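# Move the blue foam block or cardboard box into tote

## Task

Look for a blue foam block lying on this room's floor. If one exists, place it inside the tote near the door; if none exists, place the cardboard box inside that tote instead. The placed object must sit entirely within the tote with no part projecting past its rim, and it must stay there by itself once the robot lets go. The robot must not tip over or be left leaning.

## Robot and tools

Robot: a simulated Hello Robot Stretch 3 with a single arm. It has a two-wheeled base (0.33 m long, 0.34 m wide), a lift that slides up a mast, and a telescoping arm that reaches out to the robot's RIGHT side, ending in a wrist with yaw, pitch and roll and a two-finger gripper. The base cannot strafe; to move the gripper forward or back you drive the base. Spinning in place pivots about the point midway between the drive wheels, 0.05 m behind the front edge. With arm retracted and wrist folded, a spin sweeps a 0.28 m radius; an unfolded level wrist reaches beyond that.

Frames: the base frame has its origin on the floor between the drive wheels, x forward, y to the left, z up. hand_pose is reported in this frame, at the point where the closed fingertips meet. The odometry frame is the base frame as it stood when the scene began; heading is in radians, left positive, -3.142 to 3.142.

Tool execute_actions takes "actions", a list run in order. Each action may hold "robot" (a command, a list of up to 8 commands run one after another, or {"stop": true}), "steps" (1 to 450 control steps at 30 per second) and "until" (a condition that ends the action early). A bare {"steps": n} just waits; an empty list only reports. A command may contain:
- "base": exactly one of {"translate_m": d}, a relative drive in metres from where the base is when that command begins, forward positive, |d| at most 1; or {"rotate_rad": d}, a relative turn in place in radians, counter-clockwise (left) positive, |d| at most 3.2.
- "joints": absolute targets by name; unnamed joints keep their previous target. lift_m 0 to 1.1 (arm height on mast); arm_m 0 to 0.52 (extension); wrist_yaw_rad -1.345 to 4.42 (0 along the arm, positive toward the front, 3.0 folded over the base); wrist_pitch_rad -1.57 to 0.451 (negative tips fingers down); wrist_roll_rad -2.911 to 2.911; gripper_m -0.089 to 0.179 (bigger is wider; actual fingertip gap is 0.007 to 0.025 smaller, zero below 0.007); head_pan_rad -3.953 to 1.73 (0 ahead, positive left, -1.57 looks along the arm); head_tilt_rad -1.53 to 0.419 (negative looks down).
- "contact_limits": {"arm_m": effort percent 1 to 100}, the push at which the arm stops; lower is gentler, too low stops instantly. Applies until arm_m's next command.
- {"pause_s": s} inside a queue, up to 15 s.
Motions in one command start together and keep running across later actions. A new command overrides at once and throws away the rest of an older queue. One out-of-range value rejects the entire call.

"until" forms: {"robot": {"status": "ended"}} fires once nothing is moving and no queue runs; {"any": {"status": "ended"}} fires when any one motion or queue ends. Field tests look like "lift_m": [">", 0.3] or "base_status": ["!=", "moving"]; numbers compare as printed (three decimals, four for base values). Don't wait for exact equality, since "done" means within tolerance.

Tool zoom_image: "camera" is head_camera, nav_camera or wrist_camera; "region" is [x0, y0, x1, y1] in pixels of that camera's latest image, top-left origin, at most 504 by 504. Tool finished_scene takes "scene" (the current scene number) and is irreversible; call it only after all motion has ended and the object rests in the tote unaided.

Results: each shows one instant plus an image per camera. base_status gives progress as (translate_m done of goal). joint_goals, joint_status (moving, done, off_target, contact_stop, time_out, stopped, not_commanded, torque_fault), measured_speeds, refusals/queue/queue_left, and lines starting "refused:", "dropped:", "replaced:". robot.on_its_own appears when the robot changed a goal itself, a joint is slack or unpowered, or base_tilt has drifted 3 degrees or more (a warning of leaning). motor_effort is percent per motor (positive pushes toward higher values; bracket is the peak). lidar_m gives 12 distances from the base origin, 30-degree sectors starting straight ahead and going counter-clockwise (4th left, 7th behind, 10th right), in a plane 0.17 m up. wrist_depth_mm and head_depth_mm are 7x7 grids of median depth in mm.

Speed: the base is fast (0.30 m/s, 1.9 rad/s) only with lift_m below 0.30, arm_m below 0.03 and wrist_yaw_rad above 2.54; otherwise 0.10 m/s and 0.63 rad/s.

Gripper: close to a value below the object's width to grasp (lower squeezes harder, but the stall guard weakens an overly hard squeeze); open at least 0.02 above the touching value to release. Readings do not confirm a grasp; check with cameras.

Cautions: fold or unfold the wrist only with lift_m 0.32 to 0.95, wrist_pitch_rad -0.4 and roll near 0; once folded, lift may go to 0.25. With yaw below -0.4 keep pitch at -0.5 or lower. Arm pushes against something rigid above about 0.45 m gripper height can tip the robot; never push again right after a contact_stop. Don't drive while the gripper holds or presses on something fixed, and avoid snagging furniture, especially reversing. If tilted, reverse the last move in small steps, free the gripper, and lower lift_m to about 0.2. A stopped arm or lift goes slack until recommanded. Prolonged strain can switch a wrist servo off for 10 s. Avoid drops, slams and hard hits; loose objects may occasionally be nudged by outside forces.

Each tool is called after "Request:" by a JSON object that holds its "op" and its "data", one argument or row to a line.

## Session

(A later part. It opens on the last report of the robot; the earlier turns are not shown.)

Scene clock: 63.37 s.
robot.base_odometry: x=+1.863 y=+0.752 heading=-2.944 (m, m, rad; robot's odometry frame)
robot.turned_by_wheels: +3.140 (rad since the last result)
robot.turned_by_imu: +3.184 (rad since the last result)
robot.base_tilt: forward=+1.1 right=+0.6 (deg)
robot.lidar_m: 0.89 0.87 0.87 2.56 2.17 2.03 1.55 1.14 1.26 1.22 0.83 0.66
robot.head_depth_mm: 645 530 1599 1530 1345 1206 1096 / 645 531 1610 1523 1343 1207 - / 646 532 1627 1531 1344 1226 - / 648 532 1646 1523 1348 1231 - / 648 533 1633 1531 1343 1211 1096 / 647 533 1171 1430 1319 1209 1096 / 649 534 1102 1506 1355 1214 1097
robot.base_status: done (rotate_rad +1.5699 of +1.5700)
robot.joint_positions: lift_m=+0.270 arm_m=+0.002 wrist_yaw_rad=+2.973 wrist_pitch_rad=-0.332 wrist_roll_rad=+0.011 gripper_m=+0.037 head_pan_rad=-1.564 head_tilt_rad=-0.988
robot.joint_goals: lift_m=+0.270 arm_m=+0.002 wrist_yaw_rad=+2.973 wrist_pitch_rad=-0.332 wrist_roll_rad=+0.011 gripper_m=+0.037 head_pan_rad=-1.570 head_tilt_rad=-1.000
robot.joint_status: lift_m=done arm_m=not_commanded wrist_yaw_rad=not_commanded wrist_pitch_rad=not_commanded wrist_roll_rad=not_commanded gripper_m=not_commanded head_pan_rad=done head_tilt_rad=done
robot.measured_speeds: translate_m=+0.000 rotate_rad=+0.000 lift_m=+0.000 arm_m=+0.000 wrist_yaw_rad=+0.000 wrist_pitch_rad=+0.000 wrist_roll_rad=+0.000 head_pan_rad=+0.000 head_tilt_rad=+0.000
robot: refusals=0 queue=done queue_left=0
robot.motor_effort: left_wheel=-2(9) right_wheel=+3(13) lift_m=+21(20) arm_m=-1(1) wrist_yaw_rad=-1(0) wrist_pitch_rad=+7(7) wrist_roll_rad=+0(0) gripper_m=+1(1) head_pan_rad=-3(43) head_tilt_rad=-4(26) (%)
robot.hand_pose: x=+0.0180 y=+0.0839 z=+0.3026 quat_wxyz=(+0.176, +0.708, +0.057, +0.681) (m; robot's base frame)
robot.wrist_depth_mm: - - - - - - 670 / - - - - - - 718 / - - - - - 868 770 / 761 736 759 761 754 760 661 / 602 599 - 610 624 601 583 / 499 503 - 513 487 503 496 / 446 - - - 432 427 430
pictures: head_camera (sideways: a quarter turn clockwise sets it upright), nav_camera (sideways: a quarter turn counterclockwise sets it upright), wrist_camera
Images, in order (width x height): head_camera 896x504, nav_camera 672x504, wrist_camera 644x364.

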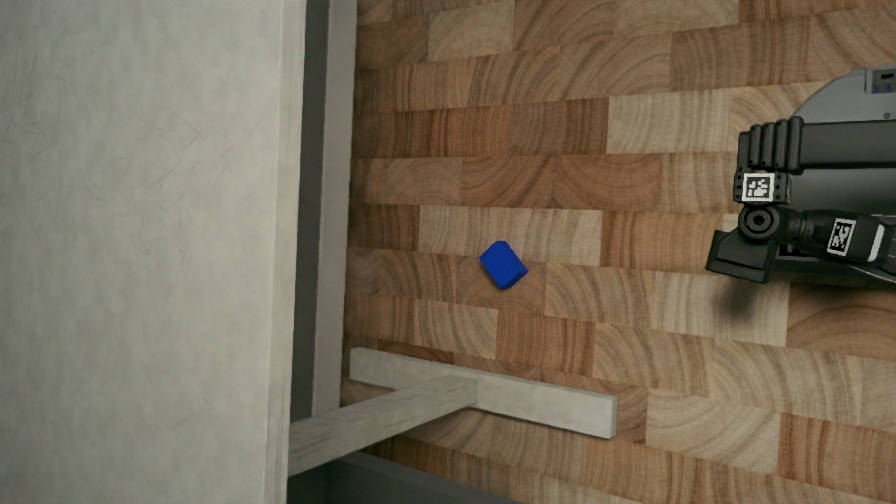

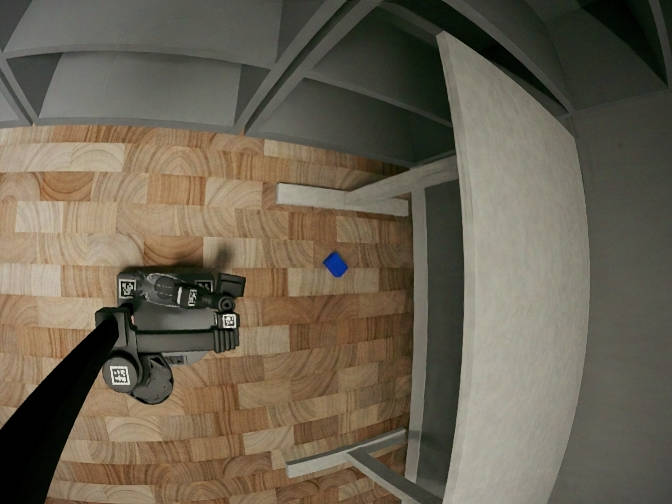

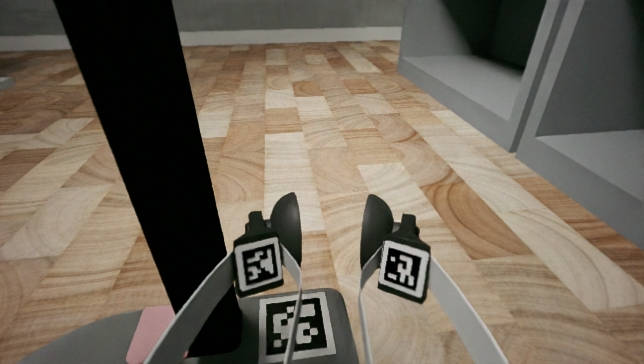

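Request:
{"op": "execute_actions", "data": {
  "actions": [
    {"robot":[{"joints":{"lift_m":0.35,"wrist_pitch_rad":-0.4},"base":{"translate_m":0.09}},{"joints":{"wrist_yaw_rad":0.0,"gripper_m":0.15}},{"joints":{"wrist_pitch_rad":-0.9,"lift_m":0.3,"arm_m":0.15}}],"steps":450,"until":{"robot":{"status":"ended"}}}
  ]
}}

Scene clock: 70.63 s.
robot.base_odometry: x=+1.775 y=+0.734 heading=-2.944 (m, m, rad; robot's odometry frame)
robot.turned_by_wheels: +0.000 (rad since the last result)
robot.turned_by_imu: +0.000 (rad since the last result)
robot.base_tilt: forward=+1.1 right=+0.5 (deg)
robot.lidar_m: 0.89 0.87 0.81 2.55 2.23 2.14 1.64 1.21 1.26 1.22 0.80 0.57
robot.head_depth_mm: 645 530 1587 1525 1342 1208 1094 / 646 531 1615 1526 1345 1202 - / 646 531 1624 1523 1375 1191 - / 648 532 1638 1527 1377 1203 - / 647 532 1642 1495 1351 1211 1095 / 649 534 1093 1503 1339 1209 1098 / 648 534 1566 1466 1326 1212 1096
robot.base_status: done (translate_m +0.0900 of +0.0900)
robot.joint_positions: lift_m=+0.300 arm_m=+0.150 wrist_yaw_rad=+0.002 wrist_pitch_rad=-0.904 wrist_roll_rad=+0.012 gripper_m=+0.150 head_pan_rad=-1.564 head_tilt_rad=-0.988
robot.joint_goals: lift_m=+0.300 arm_m=+0.150 wrist_yaw_rad=+0.000 wrist_pitch_rad=-0.900 wrist_roll_rad=+0.012 gripper_m=+0.150 head_pan_rad=-1.570 head_tilt_rad=-1.000
robot.joint_status: lift_m=done arm_m=done wrist_yaw_rad=done wrist_pitch_rad=done wrist_roll_rad=not_commanded gripper_m=done head_pan_rad=done head_tilt_rad=done
robot.measured_speeds: translate_m=+0.000 rotate_rad=+0.000 lift_m=+0.000 arm_m=+0.000 wrist_yaw_rad=+0.000 wrist_pitch_rad=+0.000 wrist_roll_rad=+0.000 head_pan_rad=+0.000 head_tilt_rad=+0.000
robot: refusals=0 queue=done queue_left=0
robot.motor_effort: left_wheel=-3(7) right_wheel=+3(10) lift_m=+21(28) arm_m=+5(6) wrist_yaw_rad=-2(5) wrist_pitch_rad=+3(7) wrist_roll_rad=+0(0) gripper_m=-1(83) head_pan_rad=-3(3) head_tilt_rad=-4(4) (%)
robot.hand_pose: x=-0.0214 y=-0.4340 z=+0.2225 quat_wxyz=(+0.633, +0.308, -0.639, -0.311) (m; robot's base frame)
robot.wrist_depth_mm: 543 464 536 532 530 525 523 / 501 468 491 448 482 481 473 / 453 438 452 447 451 440 440 / 397 414 421 417 413 410 406 / 358 392 391 385 385 385 378 / 367 - 365 360 359 352 356 / 348 345 344 343 338 338 336
pictures: head_camera (sideways: a quarter turn clockwise sets it upright), nav_camera (sideways: a quarter turn counterclockwise sets it upright), wrist_camera
Images, in order (width x height): head_camera 896x504, nav_camera 672x504, wrist_camera 644x364.

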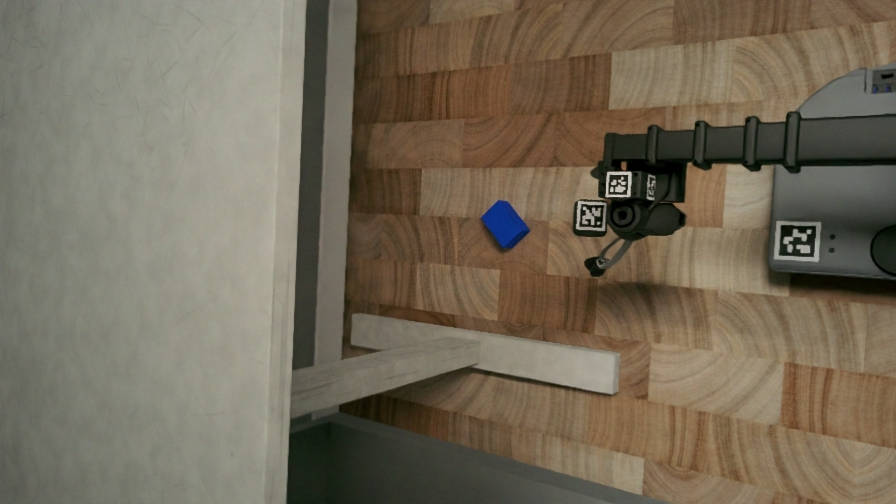

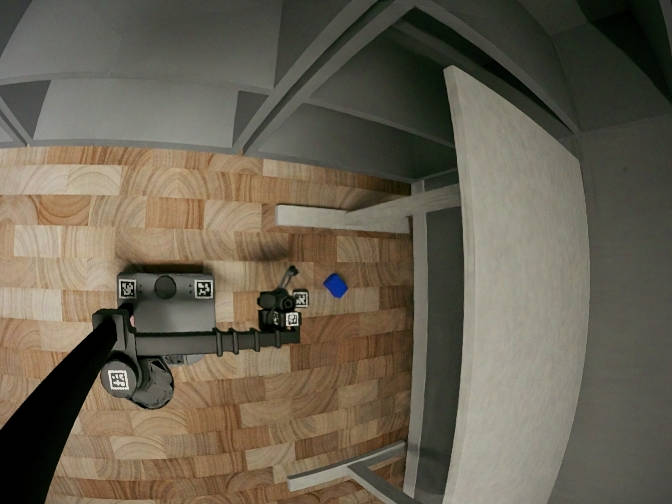

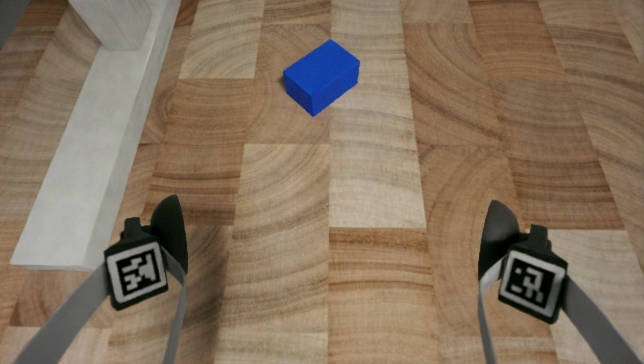

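Request:
{"op": "execute_actions", "data": {
  "actions": [
    {"robot":{"joints":{"arm_m":0.40,"lift_m":0.2,"gripper_m":0.179}},"steps":300,"until":{"robot":{"status":"ended"}}}
  ]
}}

Scene clock: 74.27 s.
robot.base_odometry: x=+1.775 y=+0.734 heading=-2.944 (m, m, rad; robot's odometry frame)
robot.turned_by_wheels: +0.000 (rad since the last result)
robot.turned_by_imu: +0.000 (rad since the last result)
robot.base_tilt: forward=+1.1 right=+0.5 (deg)
robot.lidar_m: 0.89 0.87 0.81 2.56 2.24 2.14 1.64 1.21 1.26 1.22 0.80 0.57
robot.head_depth_mm: 644 529 1593 1518 1352 1207 1093 / 646 531 1616 1521 1349 1209 1124 / 647 532 1622 1549 1329 1207 - / 646 533 1642 1546 1346 1211 - / 647 532 1641 1500 1352 1211 1100 / 648 533 1050 1497 1333 1212 1099 / 647 533 1563 1460 1321 1208 1094
robot.base_status: done (translate_m +0.0900 of +0.0900)
robot.joint_positions: lift_m=+0.200 arm_m=+0.400 wrist_yaw_rad=+0.001 wrist_pitch_rad=-0.905 wrist_roll_rad=+0.012 gripper_m=+0.179 head_pan_rad=-1.564 head_tilt_rad=-0.988
robot.joint_goals: lift_m=+0.200 arm_m=+0.400 wrist_yaw_rad=+0.000 wrist_pitch_rad=-0.900 wrist_roll_rad=+0.012 gripper_m=+0.179 head_pan_rad=-1.570 head_tilt_rad=-1.000
robot.joint_status: lift_m=done arm_m=done wrist_yaw_rad=done wrist_pitch_rad=done wrist_roll_rad=not_commanded gripper_m=done head_pan_rad=done head_tilt_rad=done
robot.measured_speeds: translate_m=+0.000 rotate_rad=+0.000 lift_m=+0.000 arm_m=+0.000 wrist_yaw_rad=+0.000 wrist_pitch_rad=+0.000 wrist_roll_rad=+0.000 head_pan_rad=+0.000 head_tilt_rad=+0.000
robot: refusals=0 queue=done queue_left=0
robot.motor_effort: left_wheel=-3(2) right_wheel=+4(3) lift_m=+20(20) arm_m=+5(8) wrist_yaw_rad=-2(3) wrist_pitch_rad=+3(3) wrist_roll_rad=+0(0) gripper_m=+1(84) head_pan_rad=-3(3) head_tilt_rad=-4(3) (%)
robot.hand_pose: x=-0.0214 y=-0.6839 z=+0.1225 quat_wxyz=(+0.633, +0.308, -0.639, -0.311) (m; robot's base frame)
robot.wrist_depth_mm: 356 394 396 395 389 383 380 / 331 366 363 361 357 353 352 / 316 337 334 329 328 324 324 / 304 310 308 261 305 300 300 / 290 294 284 243 283 282 282 / - 267 268 262 263 264 - / 253 255 253 250 247 248 243
pictures: head_camera (sideways: a quarter turn clockwise sets it upright), nav_camera (sideways: a quarter turn counterclockwise sets it upright), wrist_camera
Images, in order (width x height): head_camera 896x504, nav_camera 672x504, wrist_camera 644x364.

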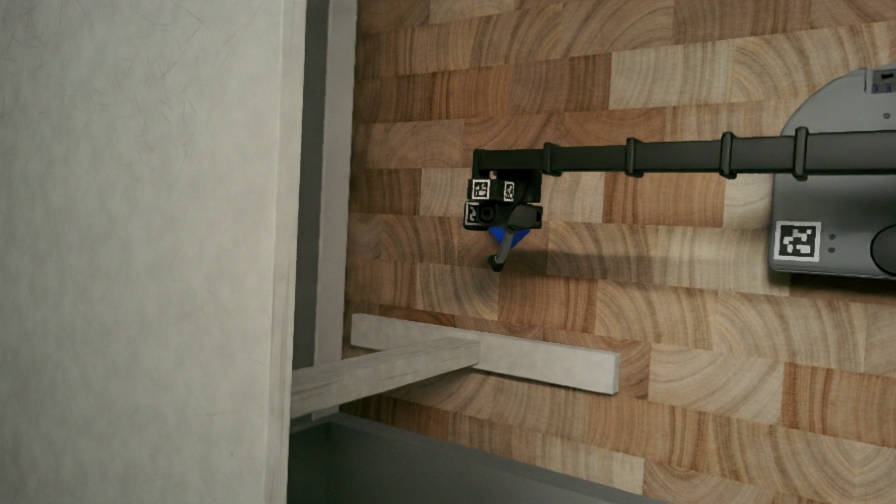

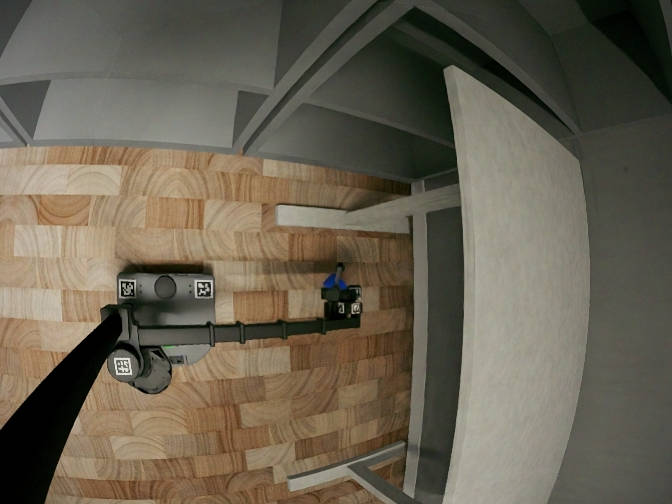

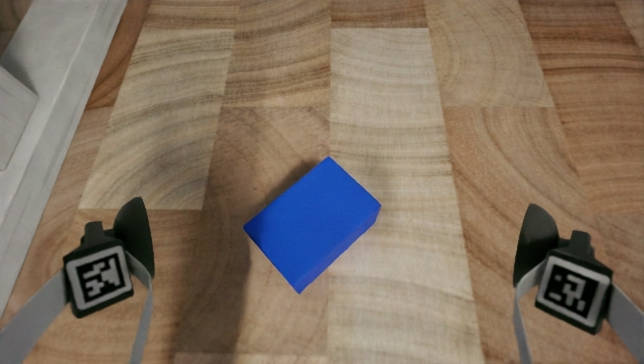

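Request:
{"op": "execute_actions", "data": {
  "actions": [
    {"robot":[{"joints":{"arm_m":0.45}},{"joints":{"lift_m":0.105}},{"joints":{"gripper_m":0.0}}],"steps":300,"until":{"robot":{"status":"ended"}}}
  ]
}}

Scene clock: 79.80 s.
robot.base_odometry: x=+1.775 y=+0.734 heading=-2.944 (m, m, rad; robot's odometry frame)
robot.turned_by_wheels: +0.000 (rad since the last result)
robot.turned_by_imu: +0.000 (rad since the last result)
robot.base_tilt: forward=+1.0 right=+0.5 (deg)
robot.lidar_m: 0.89 0.87 0.81 2.56 2.23 2.13 1.64 1.21 1.27 1.22 0.80 0.57
robot.head_depth_mm: 642 530 1591 1528 1342 1210 1098 / 646 531 1604 1519 1349 1207 1132 / 648 532 1624 1548 1331 1229 - / 648 532 1639 1527 1351 1210 - / 648 533 1635 1500 1347 1210 1095 / 647 533 1090 1502 1334 1214 1095 / 649 533 1572 1469 1327 1211 1092
robot.base_status: done (translate_m +0.0900 of +0.0900)
robot.joint_positions: lift_m=+0.105 arm_m=+0.450 wrist_yaw_rad=+0.000 wrist_pitch_rad=-0.884 wrist_roll_rad=+0.017 gripper_m=+0.002 head_pan_rad=-1.564 head_tilt_rad=-0.988
robot.joint_goals: lift_m=+0.105 arm_m=+0.450 wrist_yaw_rad=+0.000 wrist_pitch_rad=-0.900 wrist_roll_rad=+0.017 gripper_m=+0.000 head_pan_rad=-1.570 head_tilt_rad=-1.000
robot.joint_status: lift_m=done arm_m=done wrist_yaw_rad=done wrist_pitch_rad=done wrist_roll_rad=not_commanded gripper_m=done head_pan_rad=done head_tilt_rad=done
robot.measured_speeds: translate_m=+0.000 rotate_rad=+0.000 lift_m=+0.000 arm_m=+0.000 wrist_yaw_rad=+0.000 wrist_pitch_rad=+0.000 wrist_roll_rad=+0.000 head_pan_rad=+0.000 head_tilt_rad=+0.000
robot: refusals=0 queue=done queue_left=0
robot.motor_effort: left_wheel=-1(3) right_wheel=+2(3) lift_m=+21(20) arm_m=+4(7) wrist_yaw_rad=-2(1) wrist_pitch_rad=-8(9) wrist_roll_rad=-4(4) gripper_m=-41(98) head_pan_rad=-3(3) head_tilt_rad=-5(4) (%)
robot.hand_pose: x=-0.0215 y=-0.7385 z=+0.0304 quat_wxyz=(+0.634, +0.300, -0.644, -0.305) (m; robot's base frame)
robot.wrist_depth_mm: 279 280 274 271 268 265 262 / 254 251 249 247 244 241 238 / 231 230 228 224 222 220 218 / 213 211 209 155 205 205 201 / 197 195 169 143 140 190 187 / 184 183 136 134 173 178 176 / 171 171 131 127 168 165 165
pictures: head_camera (sideways: a quarter turn clockwise sets it upright), nav_camera (sideways: a quarter turn counterclockwise sets it upright), wrist_camera
Images, in order (width x height): head_camera 896x504, nav_camera 672x504, wrist_camera 644x364.

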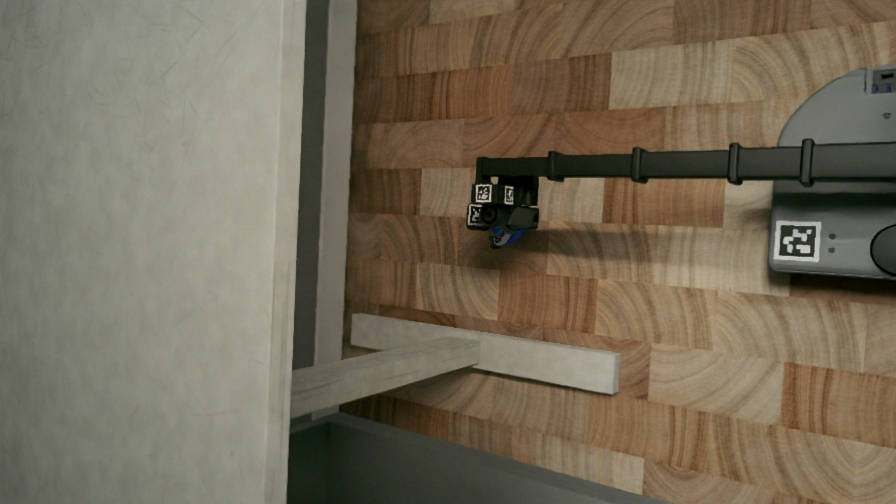

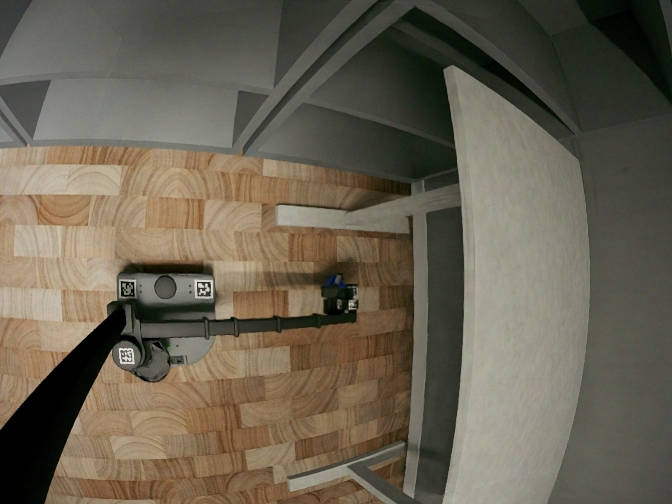

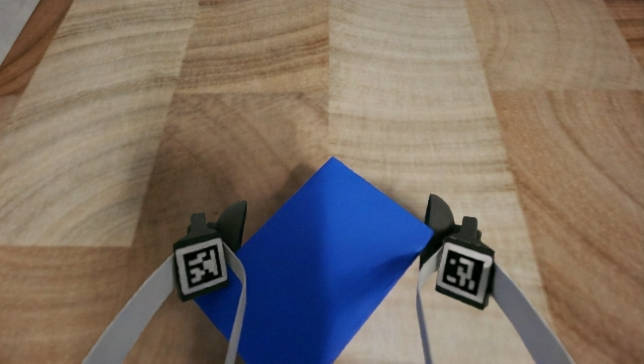

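Request:
{"op": "execute_actions", "data": {
  "actions": [
    {"robot":[{"joints":{"lift_m":0.4,"arm_m":0.0}},{"joints":{"wrist_pitch_rad":-0.4}},{"joints":{"wrist_yaw_rad":3.0}},{"joints":{"lift_m":0.28}}],"steps":450,"until":{"robot":{"status":"ended"}}}
  ]
}}

Scene clock: 90.63 s.
robot.base_odometry: x=+1.775 y=+0.734 heading=-2.944 (m, m, rad; robot's odometry frame)
robot.turned_by_wheels: +0.000 (rad since the last result)
robot.turned_by_imu: -0.001 (rad since the last result)
robot.base_tilt: forward=+1.0 right=+0.5 (deg)
robot.lidar_m: 0.89 0.87 0.81 2.56 2.24 2.13 1.64 1.21 1.26 1.22 0.80 0.57
robot.head_depth_mm: 644 530 1602 1529 1346 1208 1092 / 647 530 1610 1528 1348 1205 - / 646 532 1629 1526 1351 1229 - / 648 533 1640 1530 1352 1226 - / 649 533 1647 1498 1349 1210 1095 / 649 533 1091 1501 1338 1210 1096 / 650 534 1567 1468 1329 1211 1095
robot.base_status: done (translate_m +0.0900 of +0.0900)
robot.joint_positions: lift_m=+0.280 arm_m=+0.003 wrist_yaw_rad=+2.997 wrist_pitch_rad=-0.423 wrist_roll_rad=+0.014 gripper_m=+0.046 head_pan_rad=-1.564 head_tilt_rad=-0.988
robot.joint_goals: lift_m=+0.280 arm_m=+0.000 wrist_yaw_rad=+3.000 wrist_pitch_rad=-0.400 wrist_roll_rad=+0.014 gripper_m=+0.045 head_pan_rad=-1.570 head_tilt_rad=-1.000
robot.joint_status: lift_m=done arm_m=done wrist_yaw_rad=done wrist_pitch_rad=done wrist_roll_rad=not_commanded gripper_m=done head_pan_rad=done head_tilt_rad=done
robot.measured_speeds: translate_m=+0.000 rotate_rad=+0.000 lift_m=+0.000 arm_m=+0.000 wrist_yaw_rad=+0.000 wrist_pitch_rad=+0.000 wrist_roll_rad=+0.000 head_pan_rad=+0.000 head_tilt_rad=+0.000
robot: refusals=0 queue=done queue_left=0
robot.on_its_own: gripper_m is held at +0.045, not at your +0.000, by its stall guard, which is not easing now
robot.motor_effort: left_wheel=-2(2) right_wheel=+2(2) lift_m=+20(27) arm_m=-4(8) wrist_yaw_rad=+2(0) wrist_pitch_rad=+12(13) wrist_roll_rad=-1(4) gripper_m=-19(41) head_pan_rad=-3(3) head_tilt_rad=-4(4) (%)
robot.hand_pose: x=+0.0109 y=+0.0739 z=+0.2917 quat_wxyz=(+0.199, +0.705, +0.097, +0.674) (m; robot's base frame)
robot.wrist_depth_mm: - - - - - - 655 / - - - - - 761 735 / 850 847 839 827 833 753 677 / 678 678 663 611 673 655 574 / 549 554 147 144 141 548 528 / 473 497 136 134 436 463 465 / - - 129 127 411 406 404
pictures: head_camera (sideways: a quarter turn clockwise sets it upright), nav_camera (sideways: a quarter turn counterclockwise sets it upright), wrist_camera
Images, in order (width x height): head_camera 896x504, nav_camera 672x504, wrist_camera 644x364.

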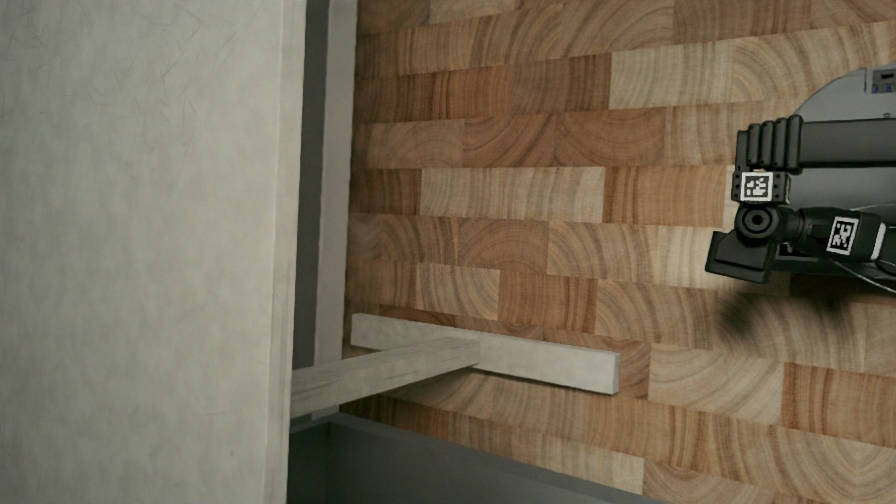

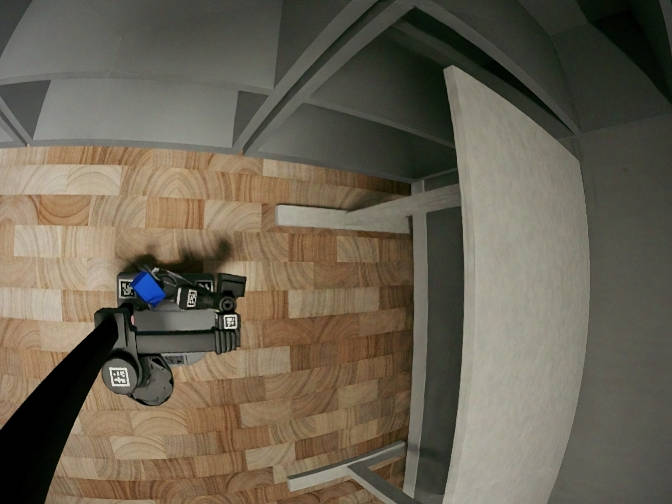

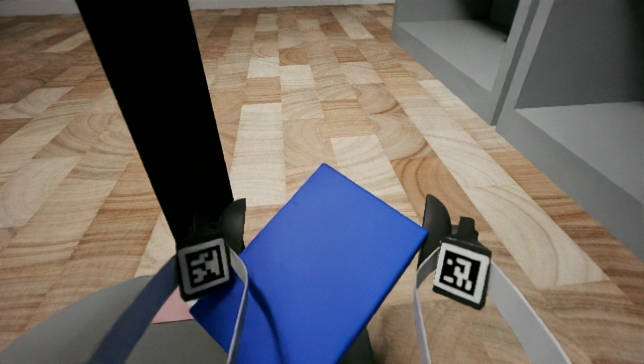

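Request:
{"op": "execute_actions", "data": {
  "actions": [
    {"robot":[{"base":{"rotate_rad":1.50},"joints":{"head_pan_rad":-1.57,"head_tilt_rad":-1.0}},{"base":{"translate_m":1.0}},{"base":{"translate_m":1.0}},{"base":{"rotate_rad":-1.55}},{"base":{"translate_m":1.0}},{"base":{"translate_m":0.45}},{"base":{"rotate_rad":1.55}}],"steps":450,"until":{"robot":{"status":"ended"}}},
    {"steps":450,"until":{"robot":{"status":"ended"}}}
  ]
}}

Scene clock: 116.80 s.
robot.base_odometry: x=+0.594 y=-1.464 heading=-1.444 (m, m, rad; robot's odometry frame)
robot.turned_by_wheels: +1.500 (rad since the last result)
robot.turned_by_imu: +1.525 (rad since the last result)
robot.base_tilt: forward=+1.1 right=+0.6 (deg)
robot.lidar_m: 0.58 0.62 0.82 1.95 0.73 0.82 1.94 1.71 1.19 1.13 0.90 0.62
robot.head_depth_mm: 1034 1224 1510 1524 1347 1206 1092 / 1032 1227 1517 1534 1350 1206 - / 1031 1227 1510 1531 1347 1227 - / 1035 1226 1510 1526 1350 1224 - / 1032 1225 1511 1522 1325 1207 1100 / 1036 1230 1514 1528 1348 1210 1094 / 1036 1232 1510 1523 1352 1211 1094
robot.base_status: done (rotate_rad +1.5499 of +1.5500)
robot.joint_positions: lift_m=+0.280 arm_m=+0.003 wrist_yaw_rad=+2.998 wrist_pitch_rad=-0.423 wrist_roll_rad=+0.014 gripper_m=+0.046 head_pan_rad=-1.564 head_tilt_rad=-0.988
robot.joint_goals: lift_m=+0.280 arm_m=+0.000 wrist_yaw_rad=+3.000 wrist_pitch_rad=-0.400 wrist_roll_rad=+0.014 gripper_m=+0.045 head_pan_rad=-1.570 head_tilt_rad=-1.000
robot.joint_status: lift_m=done arm_m=done wrist_yaw_rad=done wrist_pitch_rad=done wrist_roll_rad=not_commanded gripper_m=done head_pan_rad=done head_tilt_rad=done
robot.measured_speeds: translate_m=+0.000 rotate_rad=+0.000 lift_m=+0.000 arm_m=+0.000 wrist_yaw_rad=+0.000 wrist_pitch_rad=+0.000 wrist_roll_rad=+0.000 head_pan_rad=+0.000 head_tilt_rad=+0.000
robot: refusals=0 queue=done queue_left=0
robot.on_its_own: gripper_m is held at +0.045, not at your +0.000, by its stall guard, which is not easing now
robot.motor_effort: left_wheel=-2(10) right_wheel=+4(13) lift_m=+21(21) arm_m=-4(4) wrist_yaw_rad=+1(2) wrist_pitch_rad=+12(12) wrist_roll_rad=-2(2) gripper_m=-20(20) head_pan_rad=-4(2) head_tilt_rad=-4(6) (%)
robot.hand_pose: x=+0.0107 y=+0.0739 z=+0.2917 quat_wxyz=(+0.199, +0.705, +0.097, +0.674) (m; robot's base frame)
robot.wrist_depth_mm: 546 - - - - 812 591 / 579 - - - - 818 600 / 622 717 837 826 824 792 619 / 657 678 685 612 660 661 598 / 560 554 147 144 141 547 542 / 474 494 136 134 440 465 466 / - - 129 126 415 409 405
pictures: head_camera (sideways: a quarter turn clockwise sets it upright), nav_camera (sideways: a quarter turn counterclockwise sets it upright), wrist_camera
Images, in order (width x height): head_camera 896x504, nav_camera 672x504, wrist_camera 644x364.

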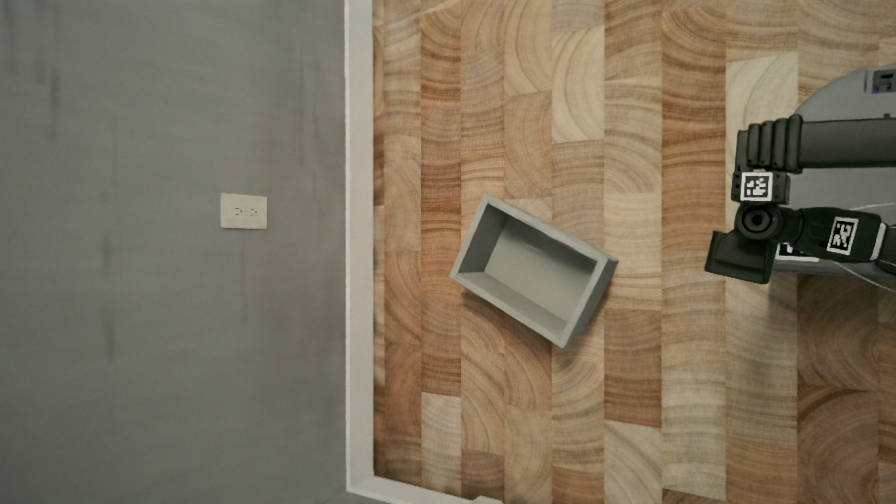

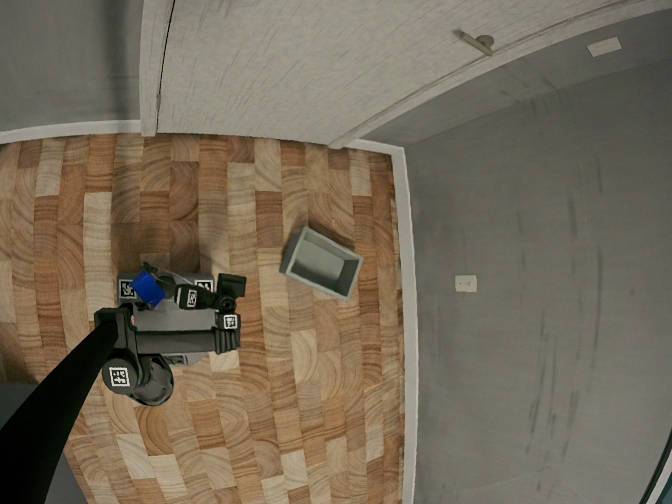

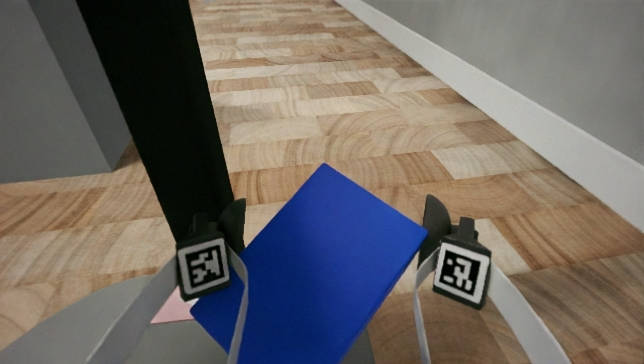

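Request:
{"op": "execute_actions", "data": {
  "actions": [
    {"robot":[{"joints":{"lift_m":0.4},"base":{"translate_m":0.11}},{"joints":{"wrist_yaw_rad":0.0}},{"joints":{"wrist_pitch_rad":-1.2,"arm_m":0.40,"lift_m":0.36}}],"steps":450,"until":{"robot":{"status":"ended"}}}
  ]
}}

Scene clock: 126.23 s.
robot.base_odometry: x=+0.608 y=-1.573 heading=-1.444 (m, m, rad; robot's odometry frame)
robot.turned_by_wheels: +0.000 (rad since the last result)
robot.turned_by_imu: -0.001 (rad since the last result)
robot.base_tilt: forward=+1.1 right=+0.4 (deg)
robot.lidar_m: 0.47 0.48 0.67 1.59 0.78 0.82 1.97 1.70 1.18 1.12 0.73 0.51
robot.head_depth_mm: 1025 1214 1502 1522 1345 1208 1096 / 1027 1220 1498 1531 1347 1205 - / 1028 1216 1501 1591 1327 1207 - / 1024 1219 1507 1529 1309 1209 - / 1028 1215 1506 1530 1345 1212 1094 / 1024 1218 1503 1526 1348 1206 1099 / 1029 1219 1410 1378 1309 1214 1094
robot.base_status: done (translate_m +0.1100 of +0.1100)
robot.joint_positions: lift_m=+0.360 arm_m=+0.400 wrist_yaw_rad=+0.001 wrist_pitch_rad=-1.200 wrist_roll_rad=+0.014 gripper_m=+0.046 head_pan_rad=-1.564 head_tilt_rad=-0.988
robot.joint_goals: lift_m=+0.360 arm_m=+0.400 wrist_yaw_rad=+0.000 wrist_pitch_rad=-1.200 wrist_roll_rad=+0.014 gripper_m=+0.045 head_pan_rad=-1.570 head_tilt_rad=-1.000
robot.joint_status: lift_m=done arm_m=done wrist_yaw_rad=done wrist_pitch_rad=done wrist_roll_rad=not_commanded gripper_m=done head_pan_rad=done head_tilt_rad=done
robot.measured_speeds: translate_m=+0.000 rotate_rad=+0.000 lift_m=+0.000 arm_m=+0.000 wrist_yaw_rad=+0.000 wrist_pitch_rad=+0.000 wrist_roll_rad=+0.000 head_pan_rad=+0.000 head_tilt_rad=+0.000
robot: refusals=0 queue=done queue_left=0
robot.on_its_own: gripper_m is held at +0.045, not at your +0.000, by its stall guard, which is not easing now
robot.motor_effort: left_wheel=-2(9) right_wheel=+3(11) lift_m=+21(27) arm_m=+5(5) wrist_yaw_rad=-1(5) wrist_pitch_rad=+0(10) wrist_roll_rad=-2(2) gripper_m=-20(21) head_pan_rad=-3(3) head_tilt_rad=-4(3) (%)
robot.hand_pose: x=-0.0216 y=-0.6150 z=+0.2513 quat_wxyz=(+0.580, +0.397, -0.587, -0.402) (m; robot's base frame)
robot.wrist_depth_mm: 462 454 450 447 444 437 432 / 450 441 441 328 424 428 424 / 436 433 431 414 371 416 413 / 426 428 419 158 407 409 409 / 416 417 333 144 141 401 397 / 409 404 136 134 280 392 390 / 401 394 131 126 340 383 378
pictures: head_camera (sideways: a quarter turn clockwise sets it upright), nav_camera (sideways: a quarter turn counterclockwise sets it upright), wrist_camera
Images, in order (width x height): head_camera 896x504, nav_camera 672x504, wrist_camera 644x364.

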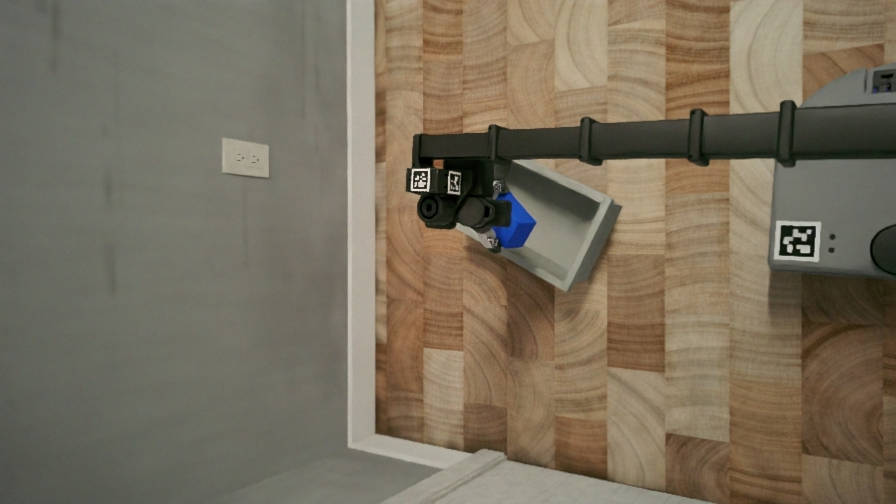

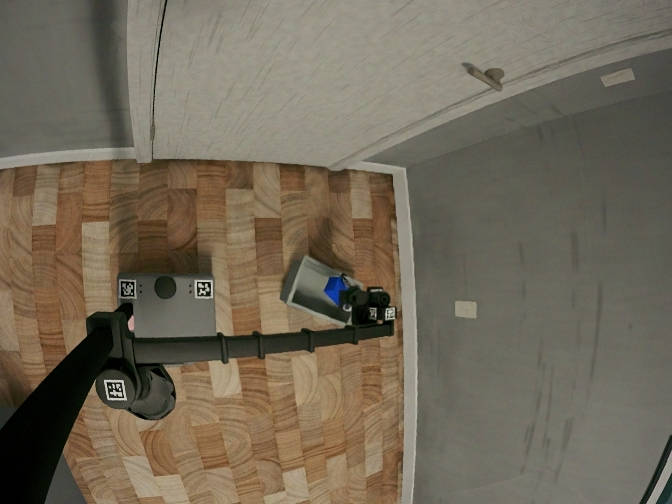

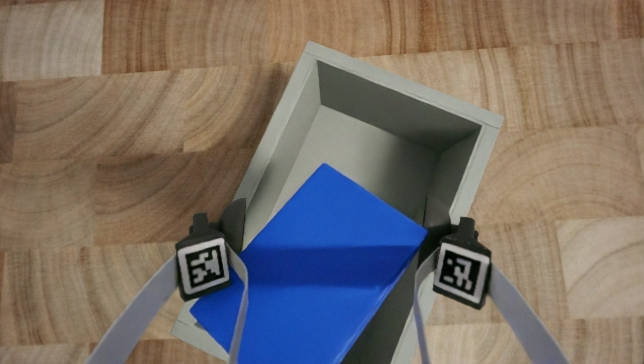

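Request:
{"op": "execute_actions", "data": {
  "actions": [
    {"robot":{"joints":{"lift_m":0.24}},"steps":300,"until":{"robot":{"status":"ended"}}}
  ]
}}

Scene clock: 128.30 s.
robot.base_odometry: x=+0.608 y=-1.573 heading=-1.444 (m, m, rad; robot's odometry frame)
robot.turned_by_wheels: +0.000 (rad since the last result)
robot.turned_by_imu: +0.000 (rad since the last result)
robot.base_tilt: forward=+1.0 right=+0.5 (deg)
robot.lidar_m: 0.47 0.48 0.67 1.58 0.78 0.83 1.97 1.70 1.19 0.54 0.73 0.51
robot.head_depth_mm: 1028 1220 1510 1526 1349 1205 1093 / 1024 1218 1503 1530 1347 1206 1124 / 1026 1223 1504 1574 1325 1210 - / 1027 1218 1504 1534 1302 1208 - / 1028 1222 1507 1532 1350 1211 1096 / 1029 1221 1505 1528 1353 1212 1096 / 1029 1218 1410 1382 1312 1211 1098
robot.base_status: done (translate_m +0.1100 of +0.1100)
robot.joint_positions: lift_m=+0.240 arm_m=+0.400 wrist_yaw_rad=+0.001 wrist_pitch_rad=-1.200 wrist_roll_rad=+0.014 gripper_m=+0.046 head_pan_rad=-1.564 head_tilt_rad=-0.988
robot.joint_goals: lift_m=+0.240 arm_m=+0.400 wrist_yaw_rad=+0.000 wrist_pitch_rad=-1.200 wrist_roll_rad=+0.014 gripper_m=+0.045 head_pan_rad=-1.570 head_tilt_rad=-1.000
robot.joint_status: lift_m=done arm_m=done wrist_yaw_rad=done wrist_pitch_rad=done wrist_roll_rad=not_commanded gripper_m=done head_pan_rad=done head_tilt_rad=done
robot.measured_speeds: translate_m=+0.000 rotate_rad=+0.000 lift_m=+0.000 arm_m=+0.000 wrist_yaw_rad=+0.000 wrist_pitch_rad=+0.000 wrist_roll_rad=+0.000 head_pan_rad=+0.000 head_tilt_rad=+0.000
robot: refusals=0 queue=done queue_left=0
robot.on_its_own: gripper_m is held at +0.045, not at your +0.000, by its stall guard, which is not easing now
robot.motor_effort: left_wheel=-2(2) right_wheel=+4(4) lift_m=+21(20) arm_m=+5(5) wrist_yaw_rad=-1(2) wrist_pitch_rad=+1(1) wrist_roll_rad=-2(2) gripper_m=-19(20) head_pan_rad=-4(3) head_tilt_rad=-4(4) (%)
robot.hand_pose: x=-0.0216 y=-0.6149 z=+0.1313 quat_wxyz=(+0.580, +0.397, -0.587, -0.402) (m; robot's base frame)
robot.wrist_depth_mm: 328 326 320 237 214 188 307 / 319 317 210 304 273 221 193 / 311 309 205 300 298 242 294 / 304 303 223 159 290 207 286 / 297 293 187 144 141 176 283 / 291 207 137 134 228 169 277 / 285 217 131 126 256 164 272
pictures: head_camera (sideways: a quarter turn clockwise sets it upright), nav_camera (sideways: a quarter turn counterclockwise sets it upright), wrist_camera
Images, in order (width x height): head_camera 896x504, nav_camera 672x504, wrist_camera 644x364.

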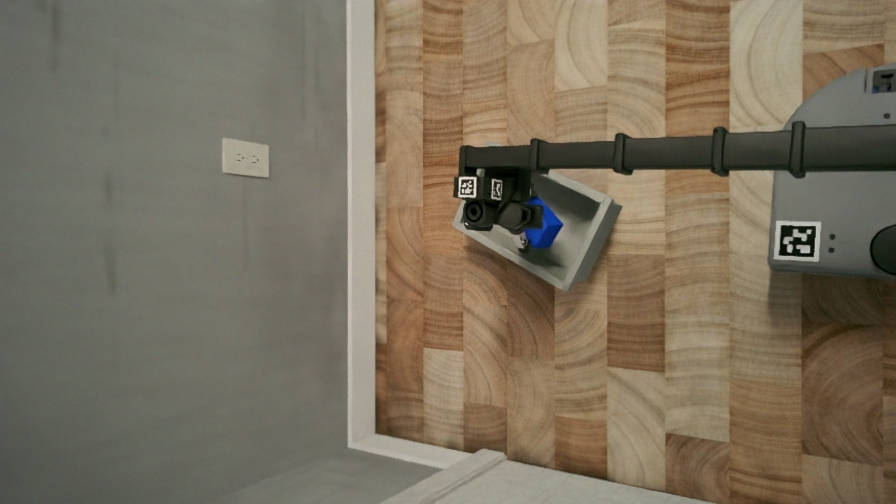

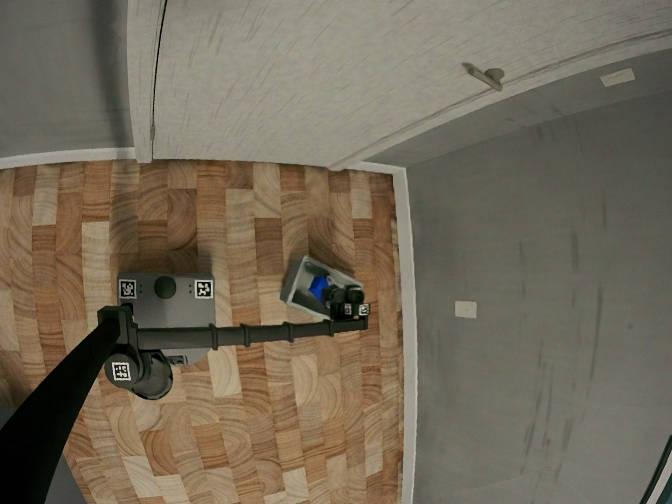

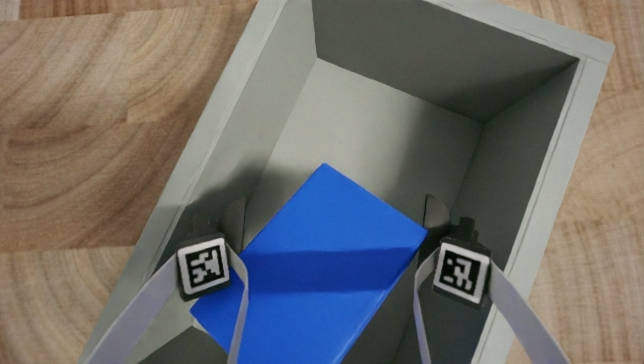

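Request:
{"op": "execute_actions", "data": {
  "actions": [
    {"robot":[{"joints":{"lift_m":0.19}},{"joints":{"gripper_m":0.125}},{"joints":{"lift_m":0.4}}],"steps":300,"until":{"robot":{"status":"ended"}}}
  ]
}}

Scene clock: 133.67 s.
robot.base_odometry: x=+0.608 y=-1.573 heading=-1.444 (m, m, rad; robot's odometry frame)
robot.turned_by_wheels: +0.000 (rad since the last result)
robot.turned_by_imu: +0.000 (rad since the last result)
robot.base_tilt: forward=+1.2 right=+0.6 (deg)
robot.lidar_m: 0.47 0.48 0.67 1.59 0.77 0.83 1.97 1.70 1.19 1.12 0.73 0.51
robot.head_depth_mm: 1029 1220 1507 1521 1347 1203 1094 / 1025 1218 1503 1527 1345 1206 - / 1023 1222 1506 1442 1334 1208 - / 1025 1223 1504 1532 1307 1209 - / 1025 1217 1497 1529 1347 1204 1096 / 1026 1219 1506 1527 1347 1207 1096 / 1031 1223 1408 1382 1308 1207 1098
robot.base_status: done (translate_m +0.1100 of +0.1100)
robot.joint_positions: lift_m=+0.400 arm_m=+0.400 wrist_yaw_rad=+0.001 wrist_pitch_rad=-1.204 wrist_roll_rad=+0.014 gripper_m=+0.125 head_pan_rad=-1.564 head_tilt_rad=-0.988
robot.joint_goals: lift_m=+0.400 arm_m=+0.400 wrist_yaw_rad=+0.000 wrist_pitch_rad=-1.200 wrist_roll_rad=+0.014 gripper_m=+0.125 head_pan_rad=-1.570 head_tilt_rad=-1.000
robot.joint_status: lift_m=done arm_m=done wrist_yaw_rad=done wrist_pitch_rad=done wrist_roll_rad=not_commanded gripper_m=done head_pan_rad=done head_tilt_rad=done
robot.measured_speeds: translate_m=+0.000 rotate_rad=+0.000 lift_m=+0.000 arm_m=+0.000 wrist_yaw_rad=+0.000 wrist_pitch_rad=+0.000 wrist_roll_rad=+0.000 head_pan_rad=+0.000 head_tilt_rad=+0.000
robot: refusals=0 queue=done queue_left=0
robot.motor_effort: left_wheel=-3(3) right_wheel=+4(5) lift_m=+26(26) arm_m=+4(5) wrist_yaw_rad=-2(2) wrist_pitch_rad=+2(2) wrist_roll_rad=-1(1) gripper_m=+1(82) head_pan_rad=-4(3) head_tilt_rad=-4(4) (%)
robot.hand_pose: x=-0.0216 y=-0.6141 z=+0.2908 quat_wxyz=(+0.579, +0.398, -0.586, -0.403) (m; robot's base frame)
robot.wrist_depth_mm: 507 498 488 490 483 476 477 / 486 484 477 407 470 468 462 / 475 480 471 447 384 454 453 / 467 464 461 455 449 449 443 / 448 454 410 399 435 434 439 / 440 438 394 429 413 - 429 / 435 433 351 383 419 421 416
pictures: head_camera (sideways: a quarter turn clockwise sets it upright), nav_camera (sideways: a quarter turn counterclockwise sets it upright), wrist_camera
Images, in order (width x height): head_camera 896x504, nav_camera 672x504, wrist_camera 644x364.

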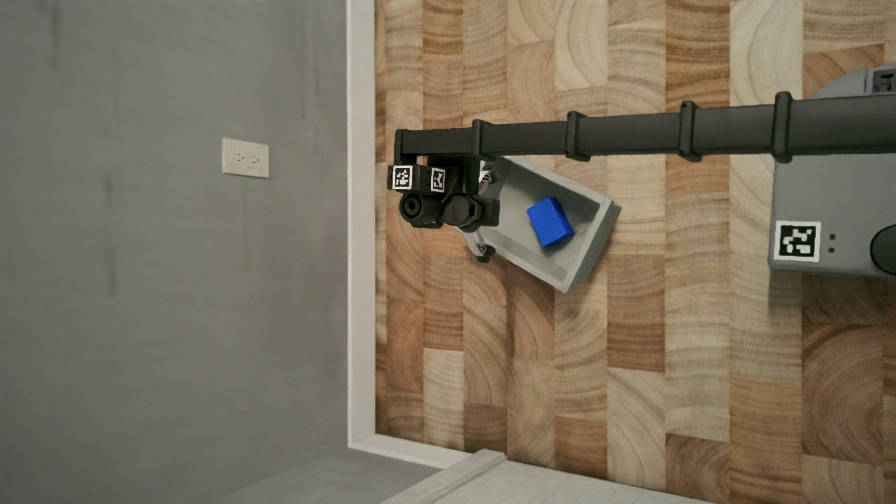

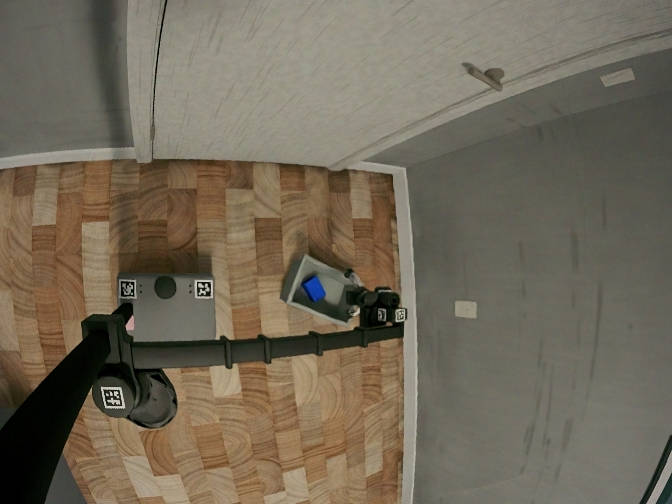

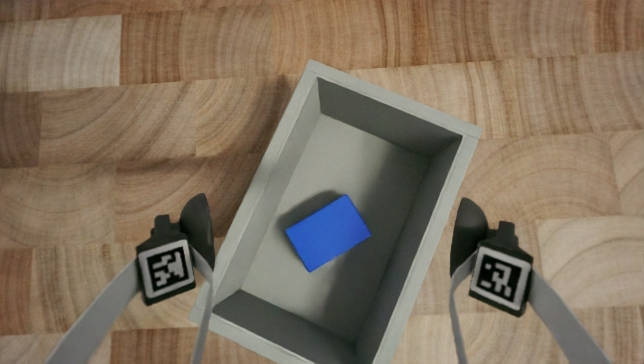

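Request:
{"op": "finished_scene", "data": {
  "scene": 1
}}

The scene is finished: the task was done.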